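# Load a staple stick onto an open stapler's rail

## Task

Pick one staple stick out of the tray and lay it over the open stapler's rail so that it straddles the rail with its legs pointing downward. The stapler must end up resting flat and directly on the tabletop. Everything must stay in place without the robot supporting it. Finish by opening the gripper and moving the arm away.

## Robot and tools

Robot: two 6-joint arms, left_arm and right_arm, each with a two-finger parallel gripper. The left_arm base is at (-0.011, +0.235, 0) m and the right_arm base is at (-0.025, -0.227, 0) m. Joint limits in rad, listed from base to hand: waist -2.618 to 3.054, shoulder 0.000 to 3.142, elbow 0.000 to 3.142, wrist pitch -1.571 to 1.571, wrist yaw -1.571 to 1.571, wrist roll -2.094 to 2.094. An elbow never locks fully straight.

Scene frame: the origin sits on the table surface midway between the arms. +x points away from the robots over the table, +z points up, and left_arm is on the +y side. The names left and right do not tell you which side of an image an arm appears on. Each gripper also has its own axes: the fingers extend along its +z and close along its y. The reported hand point is between the finger pads, roughly 1 cm short of the tips. Reported positions can be off, and the error grows at long reach.

execute_actions(actions): actions is a list of actions. Each action is a table of 1 to 15 rows, and each row runs for one control step of 1/30 s. If a table has fewer than 15 rows, its final row repeats until 15 steps have run. Every row holds 14 numbers in [-1, 1] covering both arms, even when only one arm moves. The order is left dx, dy, dz, rx, ry, rz, opening, then the same seven for right. dx to rz are offsets in the gripper's own axes, measured from where that gripper was at the start of the action. They are not measured from the previous row. For the first action of a call, the start is the last pose a result reported. The scale is 1.0 = 0.6 m of travel or 180 degrees of turn. rx, ry and rz together form a single rotation vector. The opening is absolute, not an offset: +1 is fully open (0.093 m) and -1 is closed. An empty list only returns the current state and images.

Motion limits: on each step, the commanded pose is clipped to at most 70 mm and 16 degrees from the measured pose. The arm then tracks that clipped pose, and position wins over orientation when it cannot reach both. Once an action ends, the arm goes no further than its last clipped pose, so you must command any remaining distance in a later action. Joint friction can leave the hand as much as 31 mm short, and very small commands may not move it at all.

move(target, speed, blocking): target is a single 14-number row laid out as above. Its offsets are in gripper axes, measured from the pose in the most recent result that showed one. Each gripper moves in a straight line, and both arms finish together, taking 0.5 to 10 s. If a path would need longer, it stops short at 10 s. speed is in m/s, from 0.002 to 0.5, with a default of 0.25; the turning rate is capped at twice that value in rad/s. The opening is applied when the move starts. Paths do not avoid obstacles or the other arm, and the hand may lag, drift or overshoot the speed, especially near full reach. A faster move or a target set deeper past a contact point gives a harder impact. With blocking=false, the result comes back after 0.5 s while the arm keeps going. Use wait(0) to check on it, and call wait or stop before sending new rows or moves. The move: line reports how the move ended: done, off_target, moving, held (a safety check blocked the final step) or fault. It also reports limits: paced means the pose was clipped, and held means some steps were blocked, after which the arm can suddenly move fast. The result also gives each hand's distance from its target.

wait(seconds): seconds is 0 to 10. The robot keeps its last command, and a running move continues. stop(): brakes a running move, and a fast arm needs room to brake. zoom_image(camera, region): region is [x0, y0, x1, y1] in image pixels, at most 504 by 504. read_manual(section): returns licence text only. finished_scene(scene): ends the scene whose number you pass. It cannot be undone, and it is judged after the robot has held your last command.

Cameras, each 504x504: cam_head_left, cam_head_right, cam_high, cam_low, cam_left_wrist, cam_right_wrist. Calibration gives K, distortion D and T_world_to_cam, which maps the scene frame into the camera frame. The real cameras can differ slightly from these values.

Reading results: the state line gives each arm's end_effector_position in metres and end_effector_quat_wxyz. Hand target lines show the pose the controller is currently driving toward. A pose unreachable line means a clearance check changed or blocked that arm's command. HELD in the step readings marks a step that was held back. FAULT or OVER-TEMPERATURE FAULT lines mean an arm has stopped. Joint positions end with the gripper opening in metres, which cannot go below zero. Joint torques are offset and noisy.

Gripping: grip_measured shows the finger motor position from +1 (open) to -1 (closed). The pads meet at about -0.94, and each millimetre of object width adds about 0.0208. Each gripper may have a fixed error of up to 0.02. Because the fingers are spring-driven, the reading keeps moving after the pads touch. Sending a number further below the contact reading squeezes harder, up to about 50 to 62 N per pad, and less on parts under 5 mm thick. To keep hold of an object, keep sending the same closing value in every later row or move.

Avoid: dropping the stick, tipping the stapler or pushing it hard, and knocking anything off the table, which fails the task. Do not let the arms collide or press against each other. Something may briefly pull on a held part or shove a loose object. Motors heat up while holding loads. MOTOR HOT warns at 75 °C, the arm stops for 10 s at 90 °C, and at 100 °C the arm goes limp and falls. For an arm that should stay put, send the offset back to its wanted pose in the first call and zeros afterwards, together with its intended opening.

Each tool is called after ">>>" by a JSON object that holds its "method" and its "body".

## Session

>>> {"method": "execute_actions", "body": {"actions": []}}

Scene clock: 0.00 s.
left_arm: end_effector_position=(+0.2237, +0.5378, +0.1867) grip_measured=+0.985 end_effector_quat_wxyz=(-0.276, +0.689, -0.557, -0.371) | right_arm: end_effector_position=(+0.0320, -0.5534, +0.2940) grip_measured=+0.989 end_effector_quat_wxyz=(+0.727, +0.584, +0.281, +0.228)
Joint positions: left_arm=[ 0.441  1.635  1.29  -0.815 -0.898 -1.022  0.092] | right_arm=[-1.949  1.166  0.47   0.997 -1.003  1.682  0.093]
Joint velocities: left_arm=[-0.002 -0.022 -0.007 -0.037  0.037 -0.007  0.001] | right_arm=[ 0.002  0.012 -0.012 -0.051 -0.037 -0.051  0.   ]
Joint torques (N m, as the arm reports them, + toward a larger angle): no reading
Motor temperatures (°C, as the motors report them): left_arm=[23 24 22 21 24 23] | right_arm=[24 21 25 24 25 24]
Hand target (left_arm): +0.224, +0.538, +0.187; -0.276, +0.689, -0.557, -0.371
Hand target (right_arm): +0.032, -0.553, +0.294; +0.727, +0.584, +0.281, +0.228

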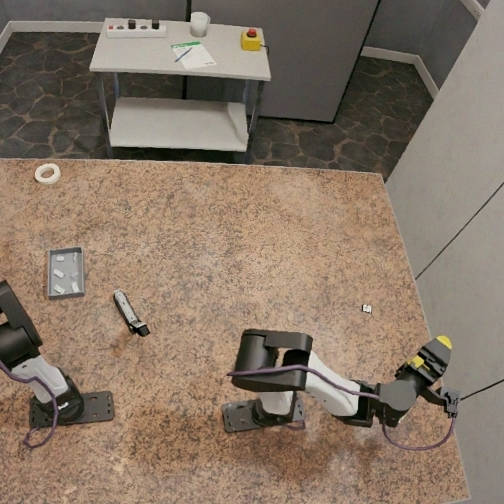

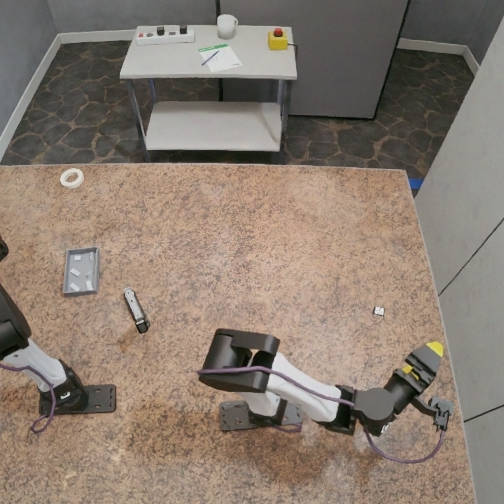

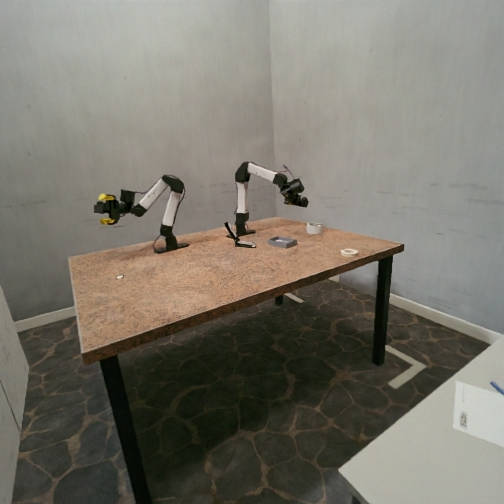

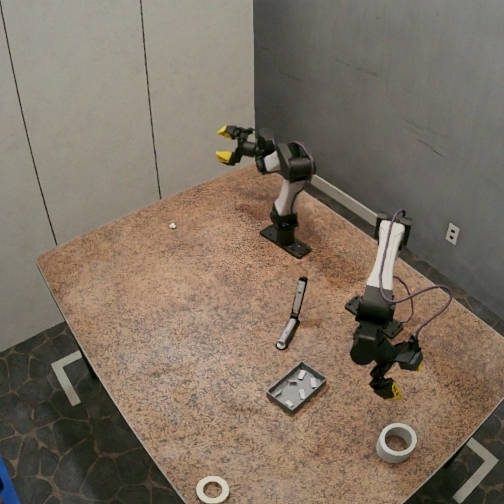

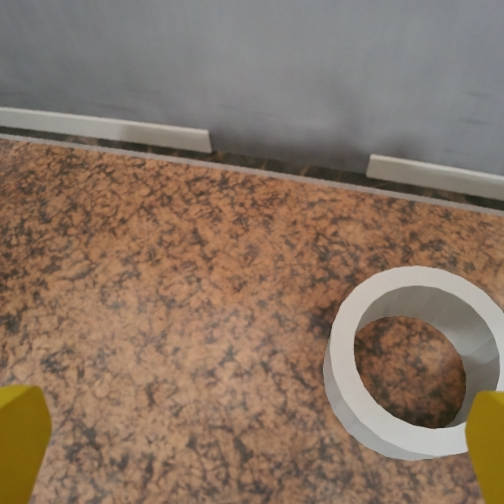

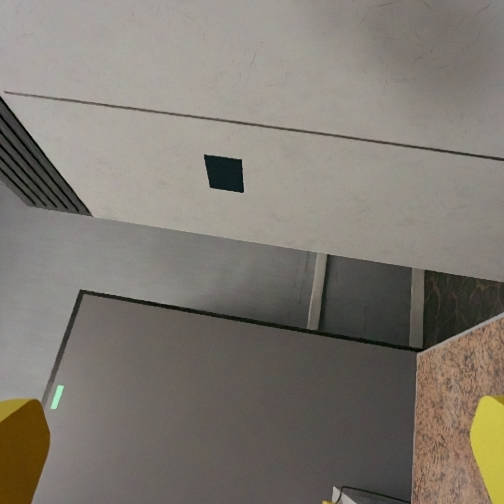

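>>> {"method": "zoom_image", "body": {"camera": "cam_head_left", "region": [30, 230, 170, 350]}}

>>> {"method": "zoom_image", "body": {"camera": "cam_head_right", "region": [40, 230, 180, 350]}}

>>> {"method": "zoom_image", "body": {"camera": "cam_low", "region": [240, 260, 360, 420]}}

>>> {"method": "zoom_image", "body": {"camera": "cam_high", "region": [200, 200, 320, 270]}}

Region (30, 230, 170, 350) of cam_head_left's 504x504 image, scaled by 3.600, with more detail than that image has; it fills the top 432 rows of this view, and the rest is white.

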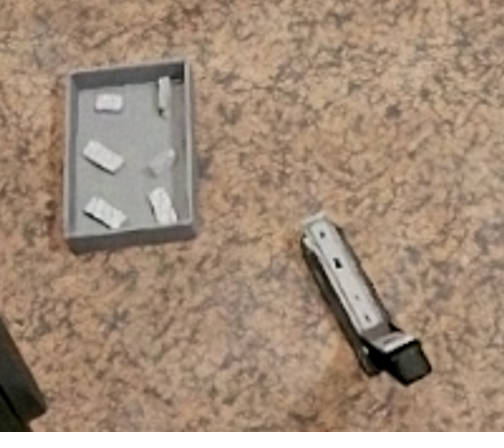

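Region (40, 230, 180, 350) of cam_head_right's 504x504 image, scaled by 3.600, with more detail than that image has; it fills the top 432 rows of this view, and the rest is white.

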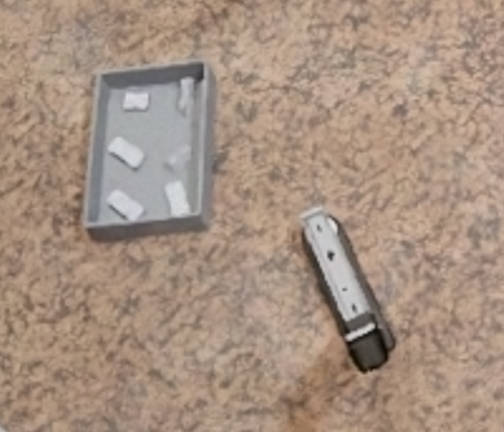

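Region (240, 260, 360, 420) of cam_low's 504x504 image, scaled by 3.150, with more detail than that image has; it fills the left 378 columns of this view, and the rest is white.

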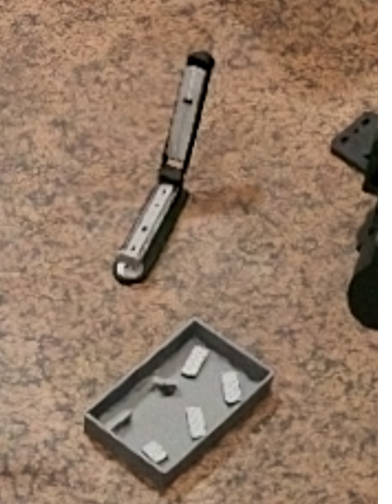

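Region (200, 200, 320, 270) of cam_high's 504x504 image, scaled by 4.200, with more detail than that image has; it fills the top 294 rows of this view, and the rest is white.

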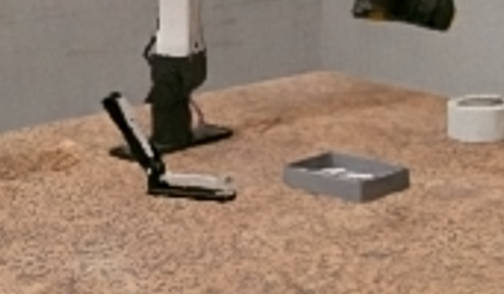

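>>> {"method": "move", "body": {"target": [0.228,-0.03,-0.367,0.279,0.208,0.518,1,0,0,0,0,0,0,1], "speed": 0.4}}

Scene clock: 45.90 s.
left_arm: end_effector_position=(+0.2973, +0.2927, +0.1971) grip_measured=+0.985 end_effector_quat_wxyz=(+0.016, -0.013, +1.000, +0.002) | right_arm: end_effector_position=(+0.0320, -0.5534, +0.2940) grip_measured=+0.989 end_effector_quat_wxyz=(+0.727, +0.584, +0.281, +0.228)
Joint positions: left_arm=[ 0.066  1.729  1.75  -1.559  0.002  0.158  0.092] | right_arm=[-1.949  1.166  0.47   0.997 -1.003  1.682  0.093]
Joint velocities: left_arm=[-0.022 -0.012  0.002 -0.066 -0.022  0.11  -0.   ] | right_arm=[-0.012 -0.027 -0.012 -0.007  0.051  0.051  0.001]
Joint torques (N m, as the arm reports them, + toward a larger angle): left_arm=[-0.63 -8.12  8.67  0.34  0.06  0.14] | right_arm=[-0.34 -2.95  8.35  1.65  0.24 -0.03]
Motor temperatures (°C, as the motors report them): left_arm=[23 31 27 23 24 23] | right_arm=[24 23 32 31 25 24]
Hand target (left_arm): +0.300, +0.289, +0.199; +0.017, -0.002, +1.000, -0.002
Hand target (right_arm): +0.032, -0.553, +0.294; +0.727, +0.584, +0.281, +0.228
Off the commanded pose (left_arm): 0.005 m, 2 deg.
Off the commanded pose (right_arm): 0.000 m, 0 deg.
joint sent to its limit (left arm) — the command would take joint 4 (wrist pitch) past its lower limit, so that joint was sent only as far as its limit.
move: done
camera_calibration (this result's frames):
cam_left_wrist: T_world_to_cam=[[0.0412911, -0.999109, -0.00868923, 0.277164], [-0.913002, -0.0412622, 0.405862, 0.242847], [-0.40586, -0.00882522, -0.913893, 0.389076], [0, 0, 0, 1]] pos_world=[0.368185, 0.290371, 0.25942]

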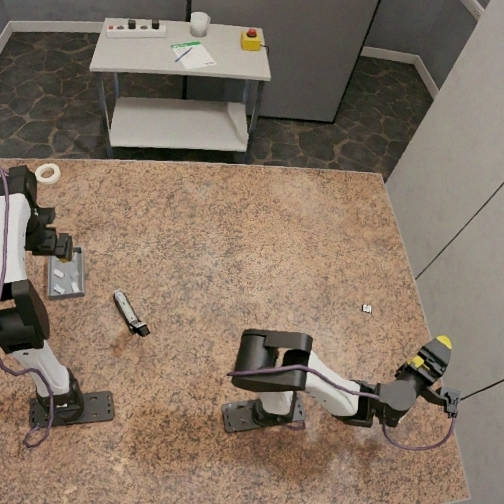

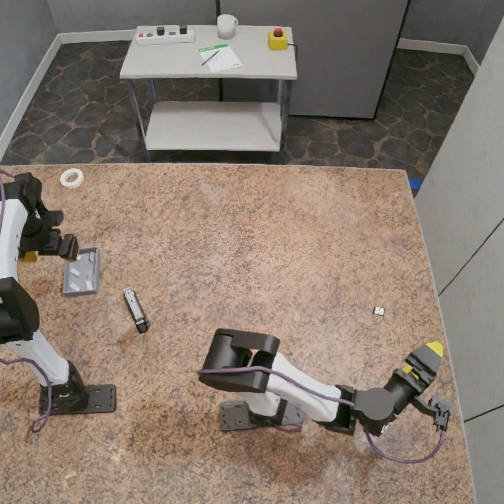

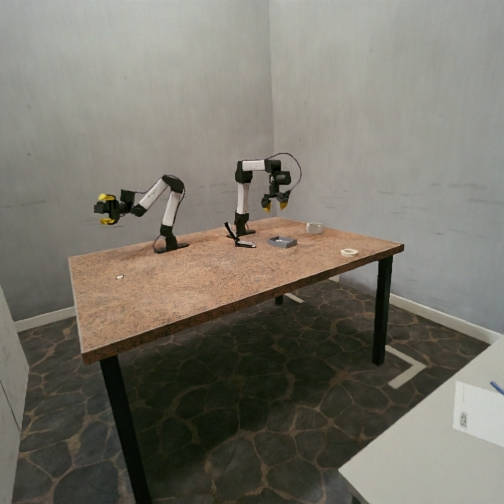

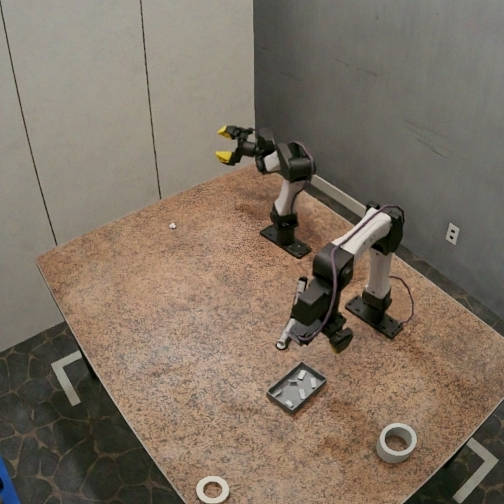

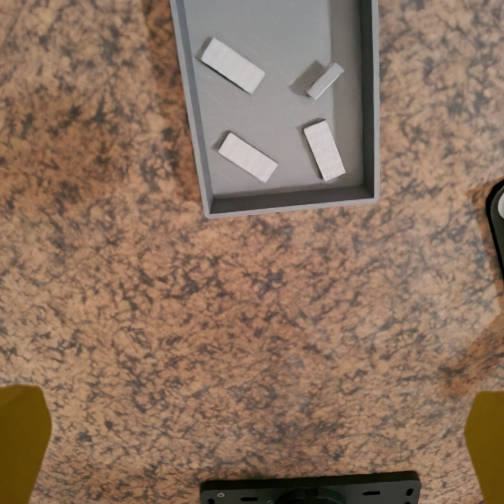

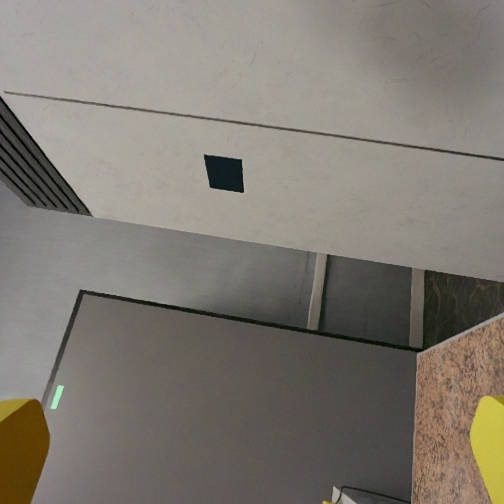

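>>> {"method": "move", "body": {"target": [0.012,-0.063,0.16,0,0,-0.122,-0.3,0,0,0,0,0,0,1]}}

Scene clock: 83.70 s.
left_arm: end_effector_position=(+0.2945, +0.2584, +0.0993) grip_measured=-0.298 end_effector_quat_wxyz=(+0.008, -0.204, +0.979, -0.003) | right_arm: end_effector_position=(+0.0320, -0.5534, +0.2940) grip_measured=+0.989 end_effector_quat_wxyz=(+0.727, +0.584, +0.281, +0.228)
Joint positions: left_arm=[-0.042  1.693  1.318 -1.179  0.004 -0.333  0.031] | right_arm=[-1.949  1.166  0.47   0.997 -1.003  1.682  0.093]
Joint velocities: left_arm=[-0.002  0.012  0.012 -0.037  0.022 -0.007 -0.001] | right_arm=[-0.007  0.012  0.002  0.037  0.037 -0.051  0.001]
Joint torques (N m, as the arm reports them, + toward a larger angle): left_arm=[ -0.87 -10.66   5.85   0.45  -0.05  -0.02] | right_arm=[-0.4  -3.18  8.34  1.64  0.26 -0.02]
Motor temperatures (°C, as the motors report them): left_arm=[23 32 30 22 24 23] | right_arm=[24 23 35 33 25 24]
Hand target (left_arm): +0.294, +0.255, +0.101; +0.016, -0.204, +0.979, -0.003
Hand target (right_arm): +0.032, -0.553, +0.294; +0.727, +0.584, +0.281, +0.228
Off the commanded pose (left_arm): 0.004 m, 1 deg.
Off the commanded pose (right_arm): 0.000 m, 0 deg.
move: done
camera_calibration (this result's frames):
cam_left_wrist: T_world_to_cam=[[0.411829, -0.911254, 0.00350739, 0.109137], [-0.826457, -0.371879, 0.4227, 0.336863], [-0.383883, -0.176979, -0.906263, 0.334517], [0, 0, 0, 1]] pos_world=[0.361872, 0.283926, 0.160385]

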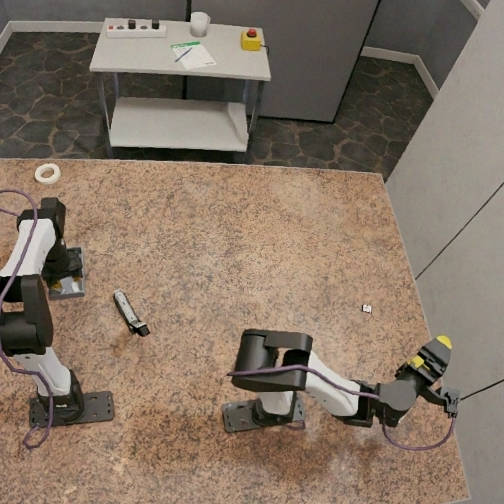

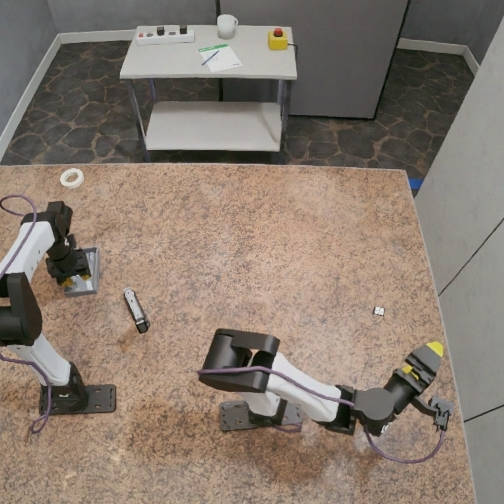

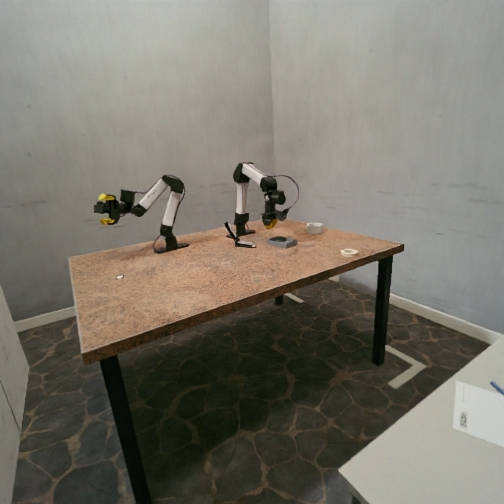

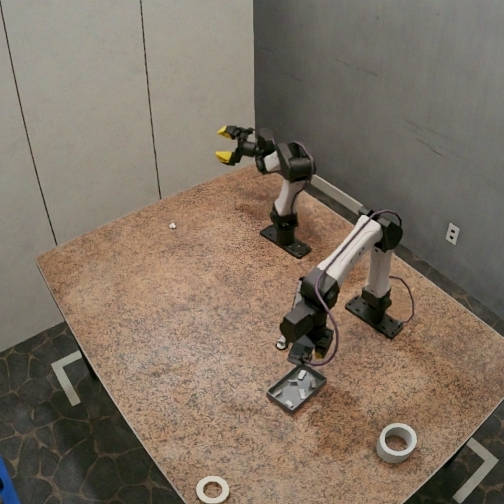

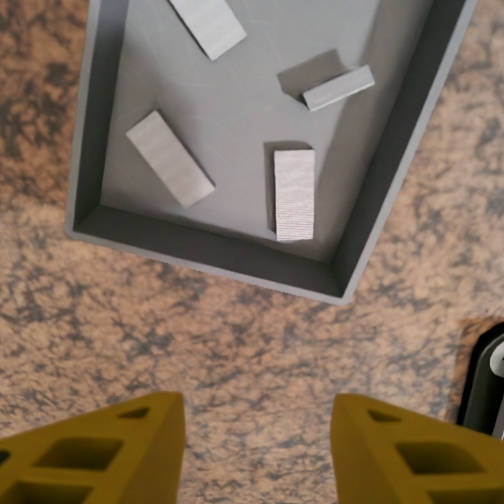

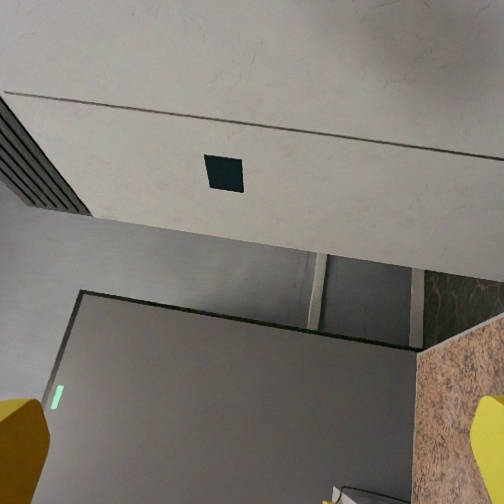

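>>> {"method": "move", "body": {"target": [-0.142,0.02,0.04,0,0,-0.165,-0.35,0,0,0,0,0,0,1]}}

Scene clock: 104.23 s.
left_arm: end_effector_position=(+0.3657, +0.2989, +0.0739) grip_measured=-0.348 end_effector_quat_wxyz=(+0.006, -0.438, +0.899, -0.004) | right_arm: end_effector_position=(+0.0320, -0.5534, +0.2940) grip_measured=+0.989 end_effector_quat_wxyz=(+0.727, +0.584, +0.281, +0.228)
Joint positions: left_arm=[ 0.05   1.997  1.607 -1.167  0.004 -0.737  0.029] | right_arm=[-1.949  1.166  0.47   0.997 -1.003  1.682  0.093]
Joint velocities: left_arm=[-0.007  0.022  0.002 -0.051 -0.081  0.022  0.   ] | right_arm=[-0.002 -0.012 -0.007  0.007 -0.066  0.051  0.001]
Joint torques (N m, as the arm reports them, + toward a larger angle): left_arm=[  0.91 -11.22   8.91   0.28  -0.04  -0.04] | right_arm=[-0.24 -3.08  8.37  1.62  0.27 -0.02]
Motor temperatures (°C, as the motors report them): left_arm=[23 34 29 22 24 23] | right_arm=[24 23 36 34 25 24]
Hand target (left_arm): +0.368, +0.303, +0.075; +0.008, -0.448, +0.894, -0.004
Hand target (right_arm): +0.032, -0.553, +0.294; +0.727, +0.584, +0.281, +0.228
Off the commanded pose (left_arm): 0.006 m, 1 deg.
Off the commanded pose (right_arm): 0.000 m, 0 deg.
move: done
camera_calibration (this result's frames):
cam_left_wrist: T_world_to_cam=[[0.795808, -0.605516, 0.00635366, -0.115193], [-0.549069, -0.717118, 0.429261, 0.422831], [-0.255368, -0.345098, -0.903158, 0.349002], [0, 0, 0, 1]] pos_world=[0.41296, 0.353909, 0.134431]

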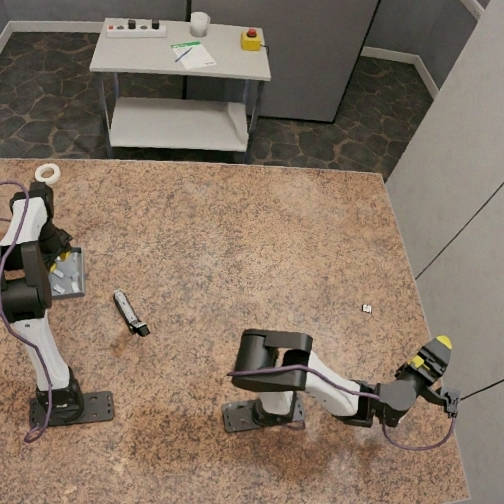

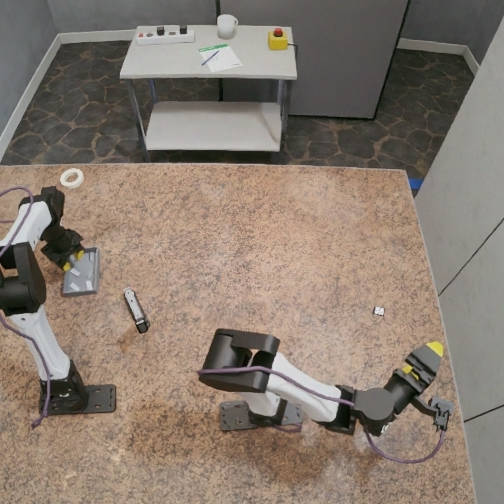

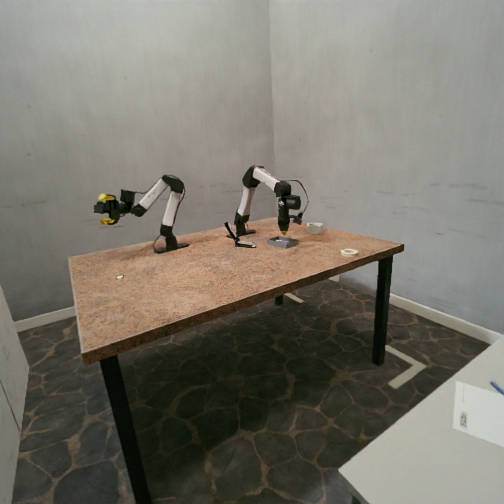

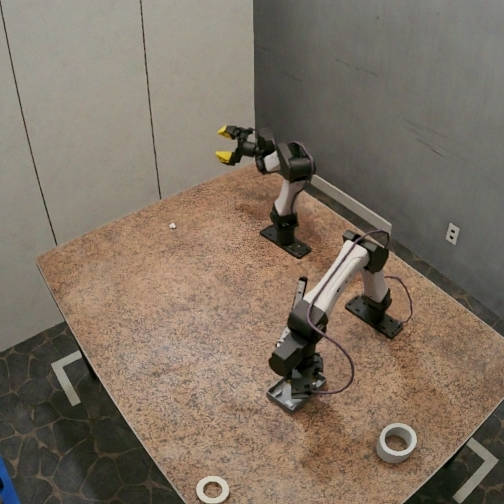

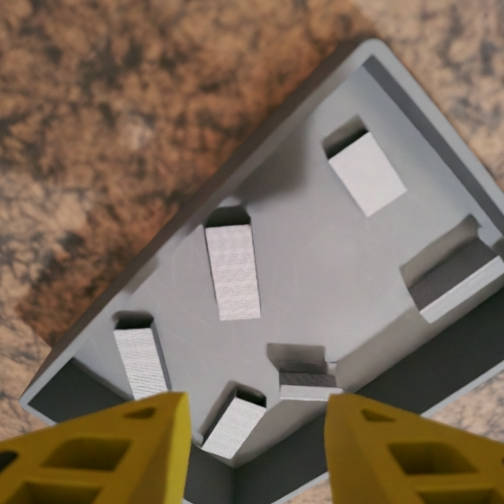

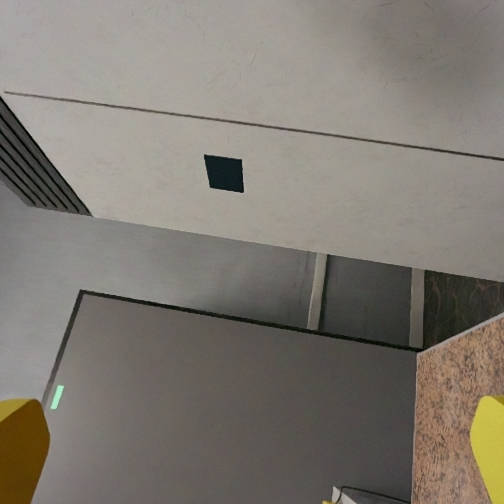

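>>> {"method": "move", "body": {"target": [-0.01,0.012,0.075,0,0,-0.04,-0.35,0,0,0,0,0,0,1], "speed": 0.1}}

Scene clock: 118.77 s.
left_arm: end_effector_position=(+0.3656, +0.3045, +0.0339) grip_measured=-0.348 end_effector_quat_wxyz=(+0.007, -0.484, +0.875, -0.005) | right_arm: end_effector_position=(+0.0320, -0.5534, +0.2940) grip_measured=+0.989 end_effector_quat_wxyz=(+0.727, +0.584, +0.281, +0.228)
Joint positions: left_arm=[ 0.065  2.032  1.496 -1.018  0.004 -0.827  0.029] | right_arm=[-1.949  1.166  0.47   0.997 -1.003  1.682  0.093]
Joint velocities: left_arm=[-0.007  0.007  0.002  0.081 -0.066  0.037 -0.   ] | right_arm=[ 0.012 -0.012 -0.002  0.037 -0.022 -0.066  0.   ]
Joint torques (N m, as the arm reports them, + toward a larger angle): left_arm=[  1.01 -11.67   5.73   0.46  -0.05  -0.02] | right_arm=[-0.4  -3.02  8.36  1.62  0.24  0.  ]
Motor temperatures (°C, as the motors report them): left_arm=[23 36 30 22 24 23] | right_arm=[24 23 36 35 25 24]
Hand target (left_arm): +0.364, +0.308, +0.029; +0.006, -0.493, +0.870, -0.004
Hand target (right_arm): +0.032, -0.553, +0.294; +0.727, +0.584, +0.281, +0.228
Off the commanded pose (left_arm): 0.006 m, 1 deg.
Off the commanded pose (right_arm): 0.000 m, 0 deg.
move: done
camera_calibration (this result's frames):
cam_left_wrist: T_world_to_cam=[[0.854817, -0.518858, 0.00866605, -0.159485], [-0.471894, -0.77028, 0.428934, 0.431941], [-0.215881, -0.37075, -0.903294, 0.308145], [0, 0, 0, 1]] pos_world=[0.406684, 0.36421, 0.0944535]

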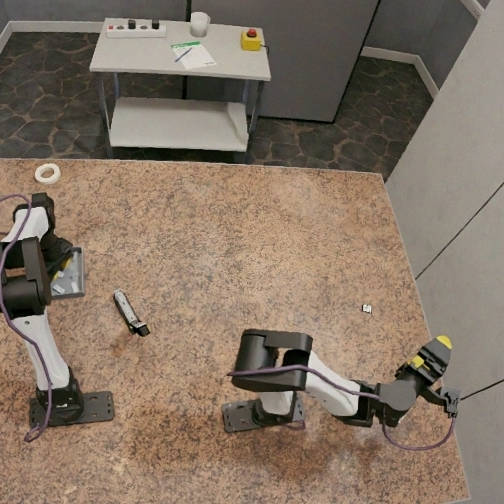

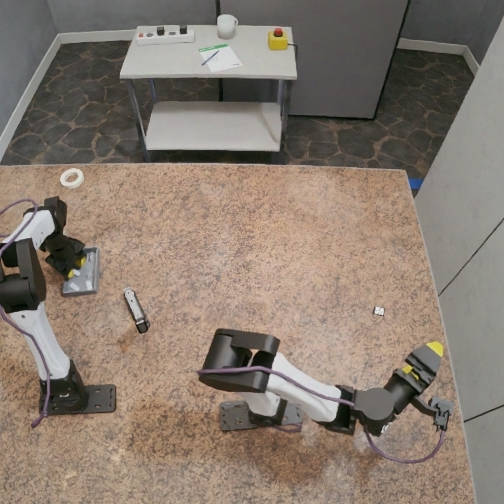

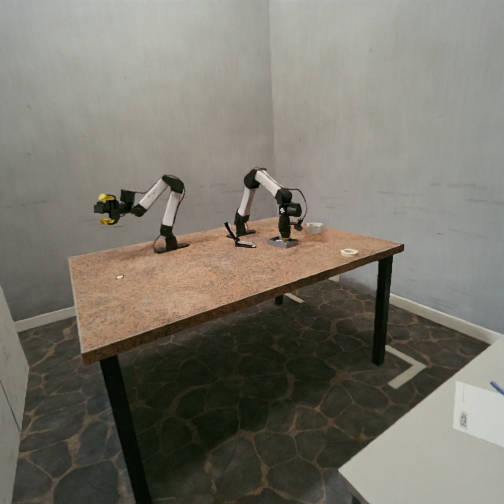

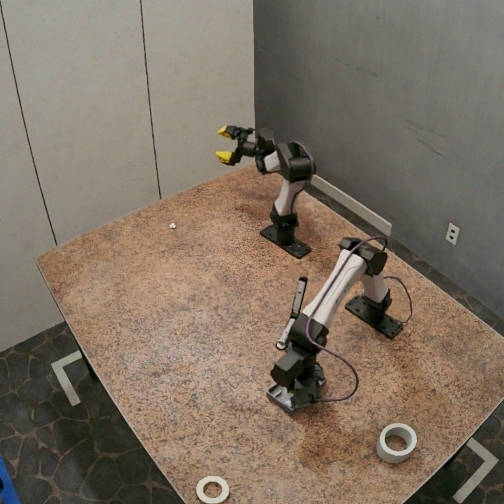

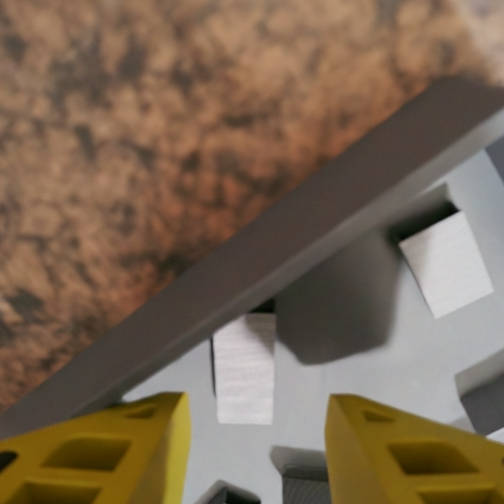

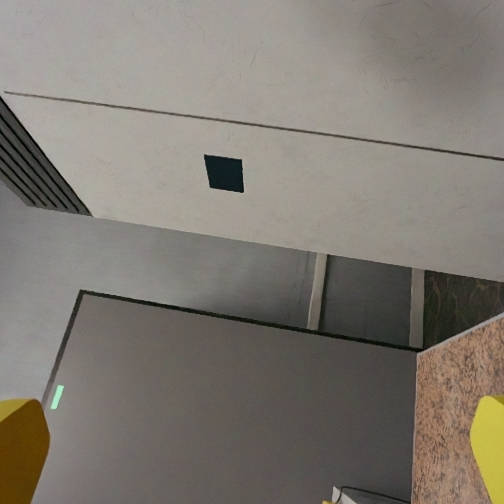

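>>> {"method": "move", "body": {"target": [0.004,0.004,0.036,0,0,0,-0.4,0,0,0,0,0,0,1], "speed": 0.04}}

Scene clock: 125.43 s.
left_arm: end_effector_position=(+0.3669, +0.3048, +0.0303) grip_measured=-0.398 end_effector_quat_wxyz=(+0.017, -0.485, +0.875, -0.008) | right_arm: end_effector_position=(+0.0320, -0.5534, +0.2940) grip_measured=+0.989 end_effector_quat_wxyz=(+0.727, +0.584, +0.281, +0.228)
Joint positions: left_arm=[ 0.065  2.023  1.467 -0.978  0.004 -0.829  0.026] | right_arm=[-1.949  1.166  0.47   0.997 -1.003  1.682  0.093]
Joint velocities: left_arm=[ 0.012 -0.007 -0.012 -0.022  0.051 -0.022  0.   ] | right_arm=[ 0.007 -0.012  0.002 -0.081  0.022 -0.066 -0.   ]
Joint torques (N m, as the arm reports them, + toward a larger angle): left_arm=[ 0.09 -9.86  3.42  0.76 -0.05  0.04] | right_arm=[-0.22 -2.98  8.49  1.67  0.28 -0.06]
Motor temperatures (°C, as the motors report them): left_arm=[23 37 30 22 24 23] | right_arm=[24 24 36 35 25 24]
Hand target (left_arm): +0.362, +0.304, +0.013; +0.007, -0.484, +0.875, -0.004
Hand target (right_arm): +0.032, -0.553, +0.294; +0.727, +0.584, +0.281, +0.228
Off the commanded pose (left_arm): 0.019 m, 1 deg.
Off the commanded pose (right_arm): 0.000 m, 0 deg.
move: off_target (left_arm)
camera_calibration (this result's frames):
cam_left_wrist: T_world_to_cam=[[0.855078, -0.517941, 0.0240487, -0.161276], [-0.479573, -0.772401, 0.416421, 0.438111], [-0.197106, -0.367605, -0.908854, 0.297608], [0, 0, 0, 1]] pos_world=[0.40667, 0.364268, 0.0919222]

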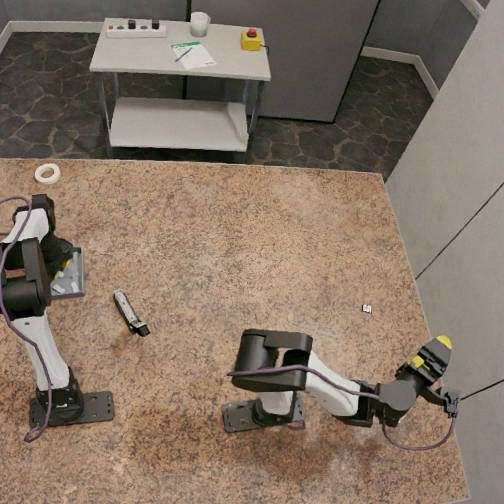

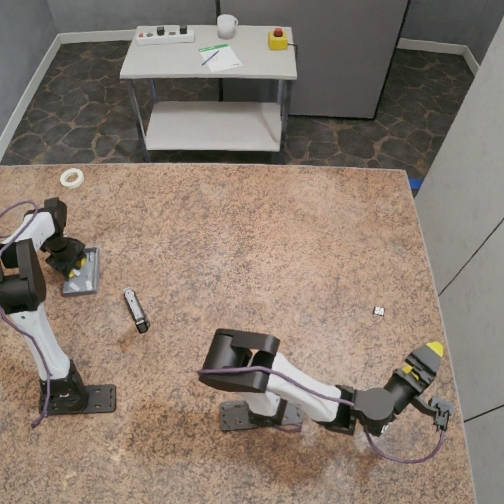

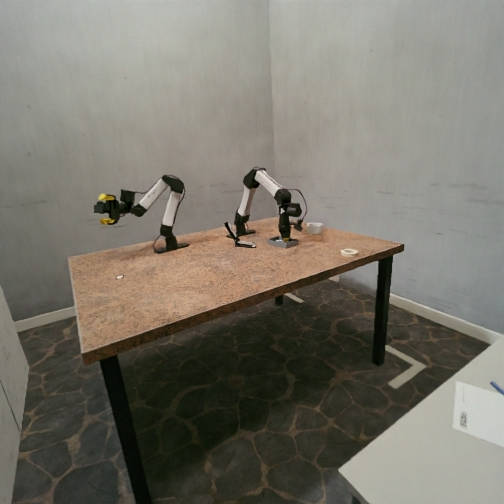

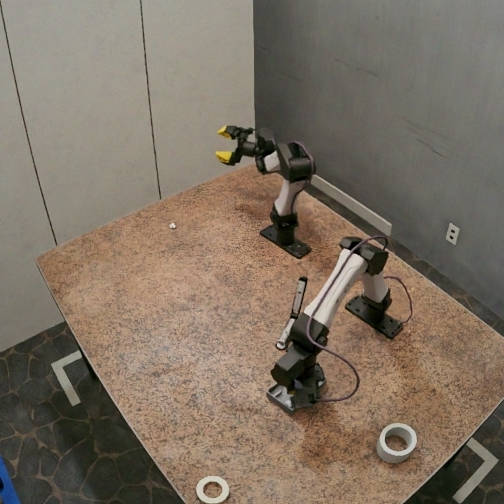

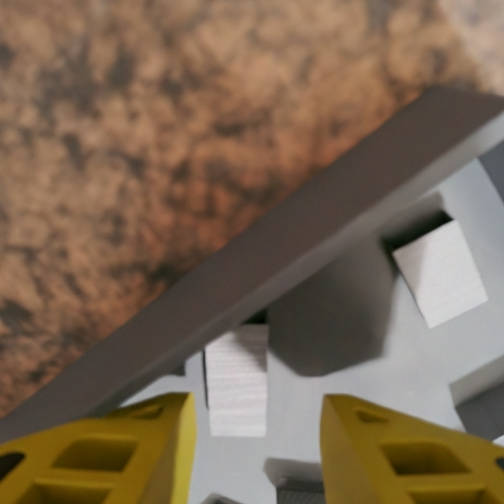

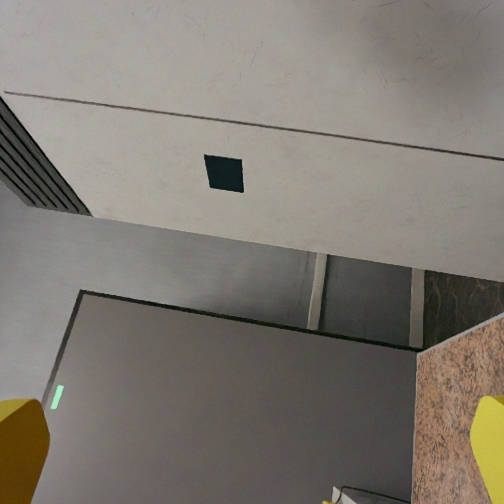

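>>> {"method": "move", "body": {"target": [0,0,-0.025,0,0,0,-0.45,0,0,0,0,0,0,1], "speed": 0.1}}

>>> {"method": "move", "body": {"target": [0.028,0.006,0,0,0,0,-0.45,0,0,0,0,0,0,1], "speed": 0.05}}

Scene clock: 132.73 s.
left_arm: end_effector_position=(+0.3623, +0.3039, +0.0352) grip_measured=-0.448 end_effector_quat_wxyz=(+0.006, -0.485, +0.875, -0.004) | right_arm: end_effector_position=(+0.0320, -0.5534, +0.2940) grip_measured=+0.989 end_effector_quat_wxyz=(+0.727, +0.584, +0.281, +0.228)
Joint positions: left_arm=[ 0.065  2.02   1.483 -1.02   0.004 -0.829  0.024] | right_arm=[-1.949  1.166  0.47   0.997 -1.003  1.682  0.093]
Joint velocities: left_arm=[ 0.007  0.007 -0.007  0.022  0.022  0.066 -0.001] | right_arm=[-0.012  0.007 -0.012 -0.037  0.007  0.037  0.001]
Joint torques (N m, as the arm reports them, + toward a larger angle): left_arm=[  0.05 -13.69   8.64   0.27  -0.04   0.05] | right_arm=[-0.25 -3.05  8.4   1.65  0.24 -0.04]
Motor temperatures (°C, as the motors report them): left_arm=[23 37 29 22 24 23] | right_arm=[24 24 37 36 25 24]
Hand target (left_arm): +0.366, +0.305, +0.045; +0.017, -0.485, +0.875, -0.008
Hand target (right_arm): +0.032, -0.553, +0.294; +0.727, +0.584, +0.281, +0.228
Off the commanded pose (left_arm): 0.011 m, 1 deg.
Off the commanded pose (right_arm): 0.000 m, 0 deg.
move: off_target (left_arm)
camera_calibration (this result's frames):
cam_left_wrist: T_world_to_cam=[[0.855425, -0.517876, 0.00725098, -0.157441], [-0.470206, -0.770662, 0.430101, 0.428792], [-0.217151, -0.371328, -0.902752, 0.309005], [0, 0, 0, 1]] pos_world=[0.403401, 0.363661, 0.0956723]

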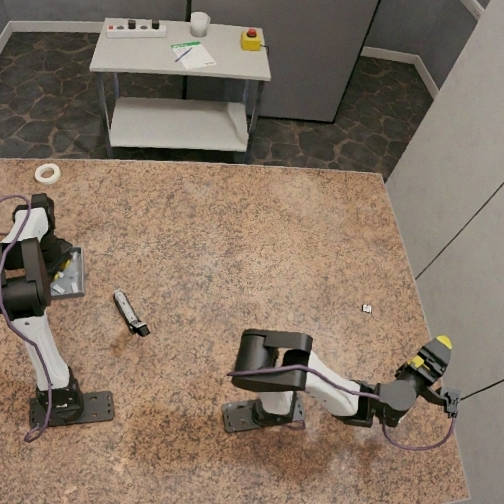

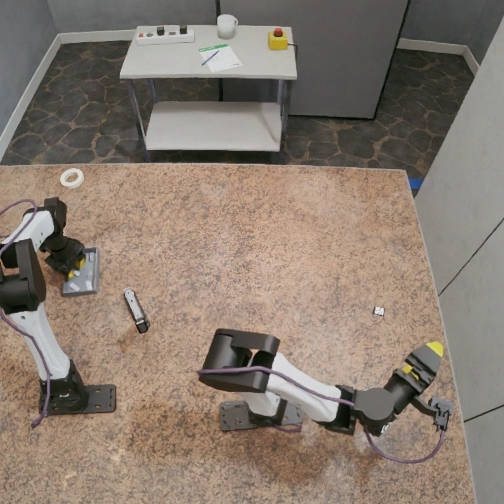

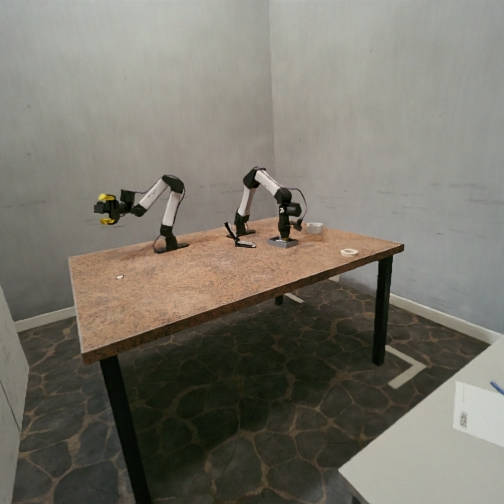

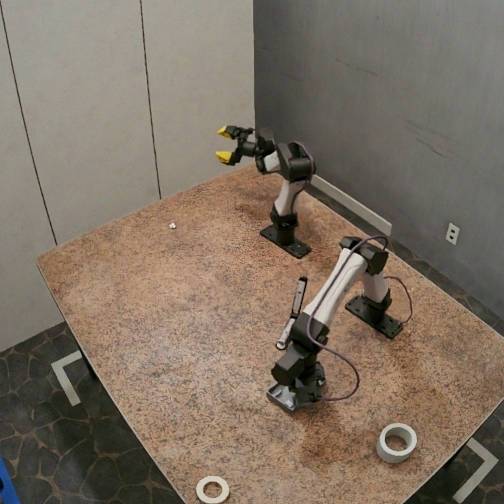

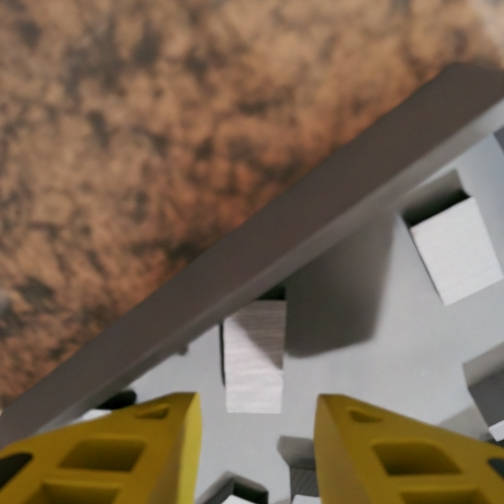

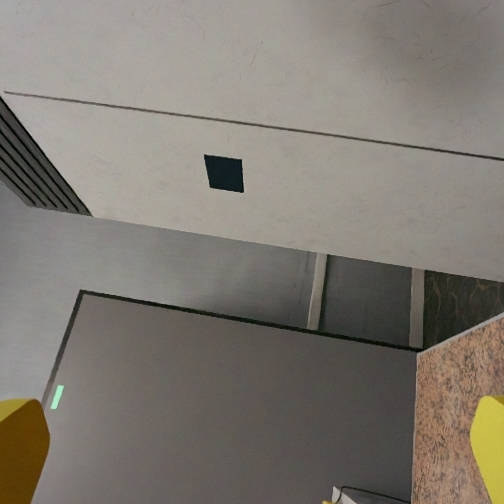

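Scene clock: 133.47 s.
left_arm: end_effector_position=(+0.3504, +0.2955, +0.0335) grip_measured=-0.448 end_effector_quat_wxyz=(+0.000, -0.484, +0.875, -0.002) | right_arm: end_effector_position=(+0.0320, -0.5534, +0.2940) grip_measured=+0.989 end_effector_quat_wxyz=(+0.727, +0.584, +0.281, +0.228)
Joint positions: left_arm=[ 0.048  1.985  1.425 -1.009  0.004 -0.845  0.024] | right_arm=[-1.949  1.166  0.47   0.997 -1.003  1.682  0.093]
Joint velocities: left_arm=[ 0.007 -0.027 -0.007  0.022  0.037 -0.051 -0.001] | right_arm=[-0.017 -0.012 -0.002 -0.022  0.066  0.066 -0.001]
Joint torques (N m, as the arm reports them, + toward a larger angle): left_arm=[ -0.66 -13.19   5.47   0.41  -0.06  -0.06] | right_arm=[-0.41 -2.99  8.52  1.64  0.25 -0.02]
Motor temperatures (°C, as the motors report them): left_arm=[23 37 29 22 24 23] | right_arm=[24 24 37 36 25 24]
Hand target (left_arm): +0.350, +0.292, +0.035; +0.006, -0.485, +0.875, -0.005
Hand target (right_arm): +0.032, -0.553, +0.294; +0.727, +0.584, +0.281, +0.228
Off the commanded pose (left_arm): 0.004 m, 1 deg.
Off the commanded pose (right_arm): 0.000 m, 0 deg.
move: done
camera_calibration (this result's frames):
cam_left_wrist: T_world_to_cam=[[0.855061, -0.518523, -0.00217953, -0.151038], [-0.465396, -0.769292, 0.437717, 0.415091], [-0.228643, -0.373261, -0.89911, 0.306244], [0, 0, 0, 1]] pos_world=[0.39235, 0.355319, 0.0933254]

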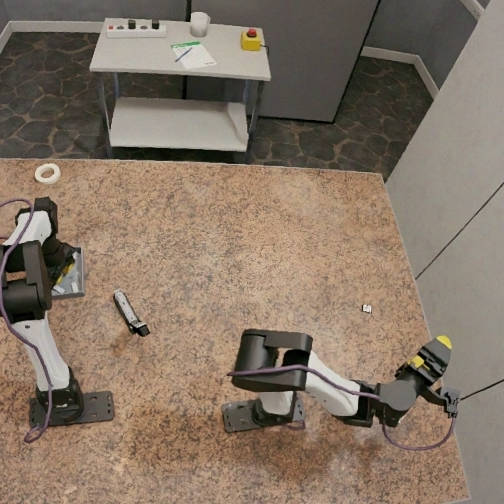

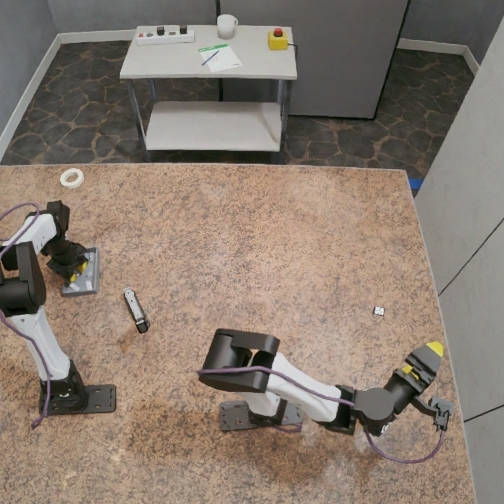

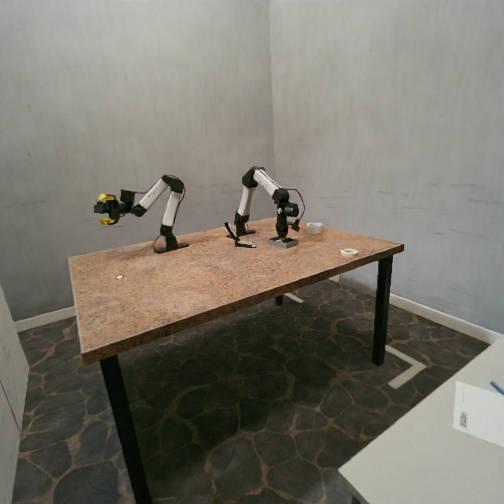

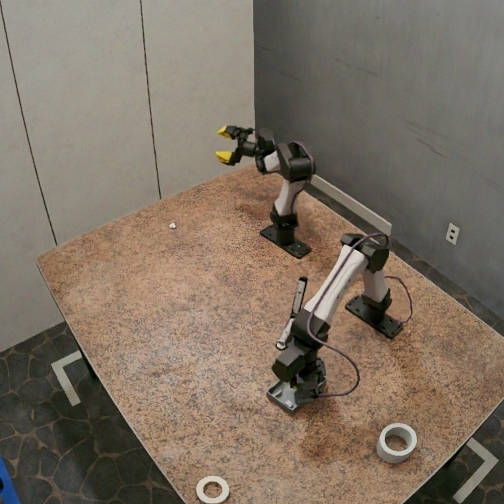

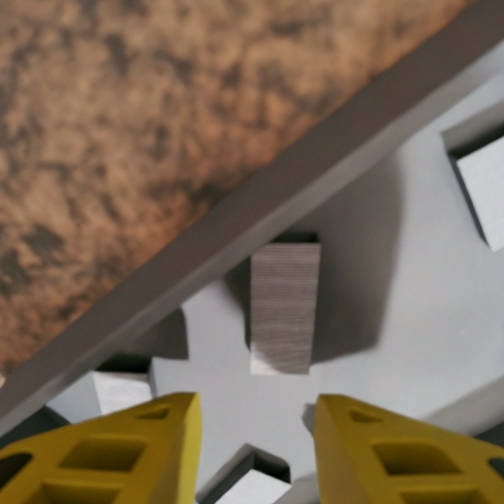

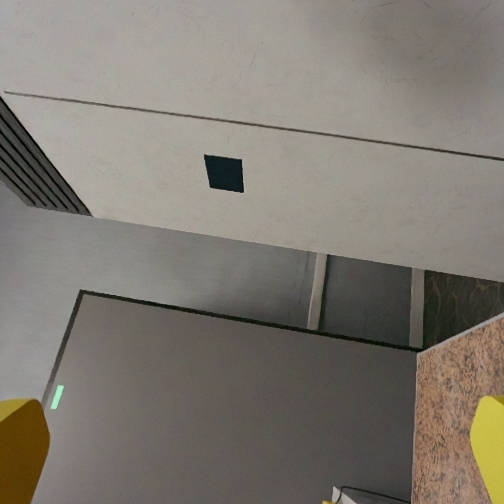

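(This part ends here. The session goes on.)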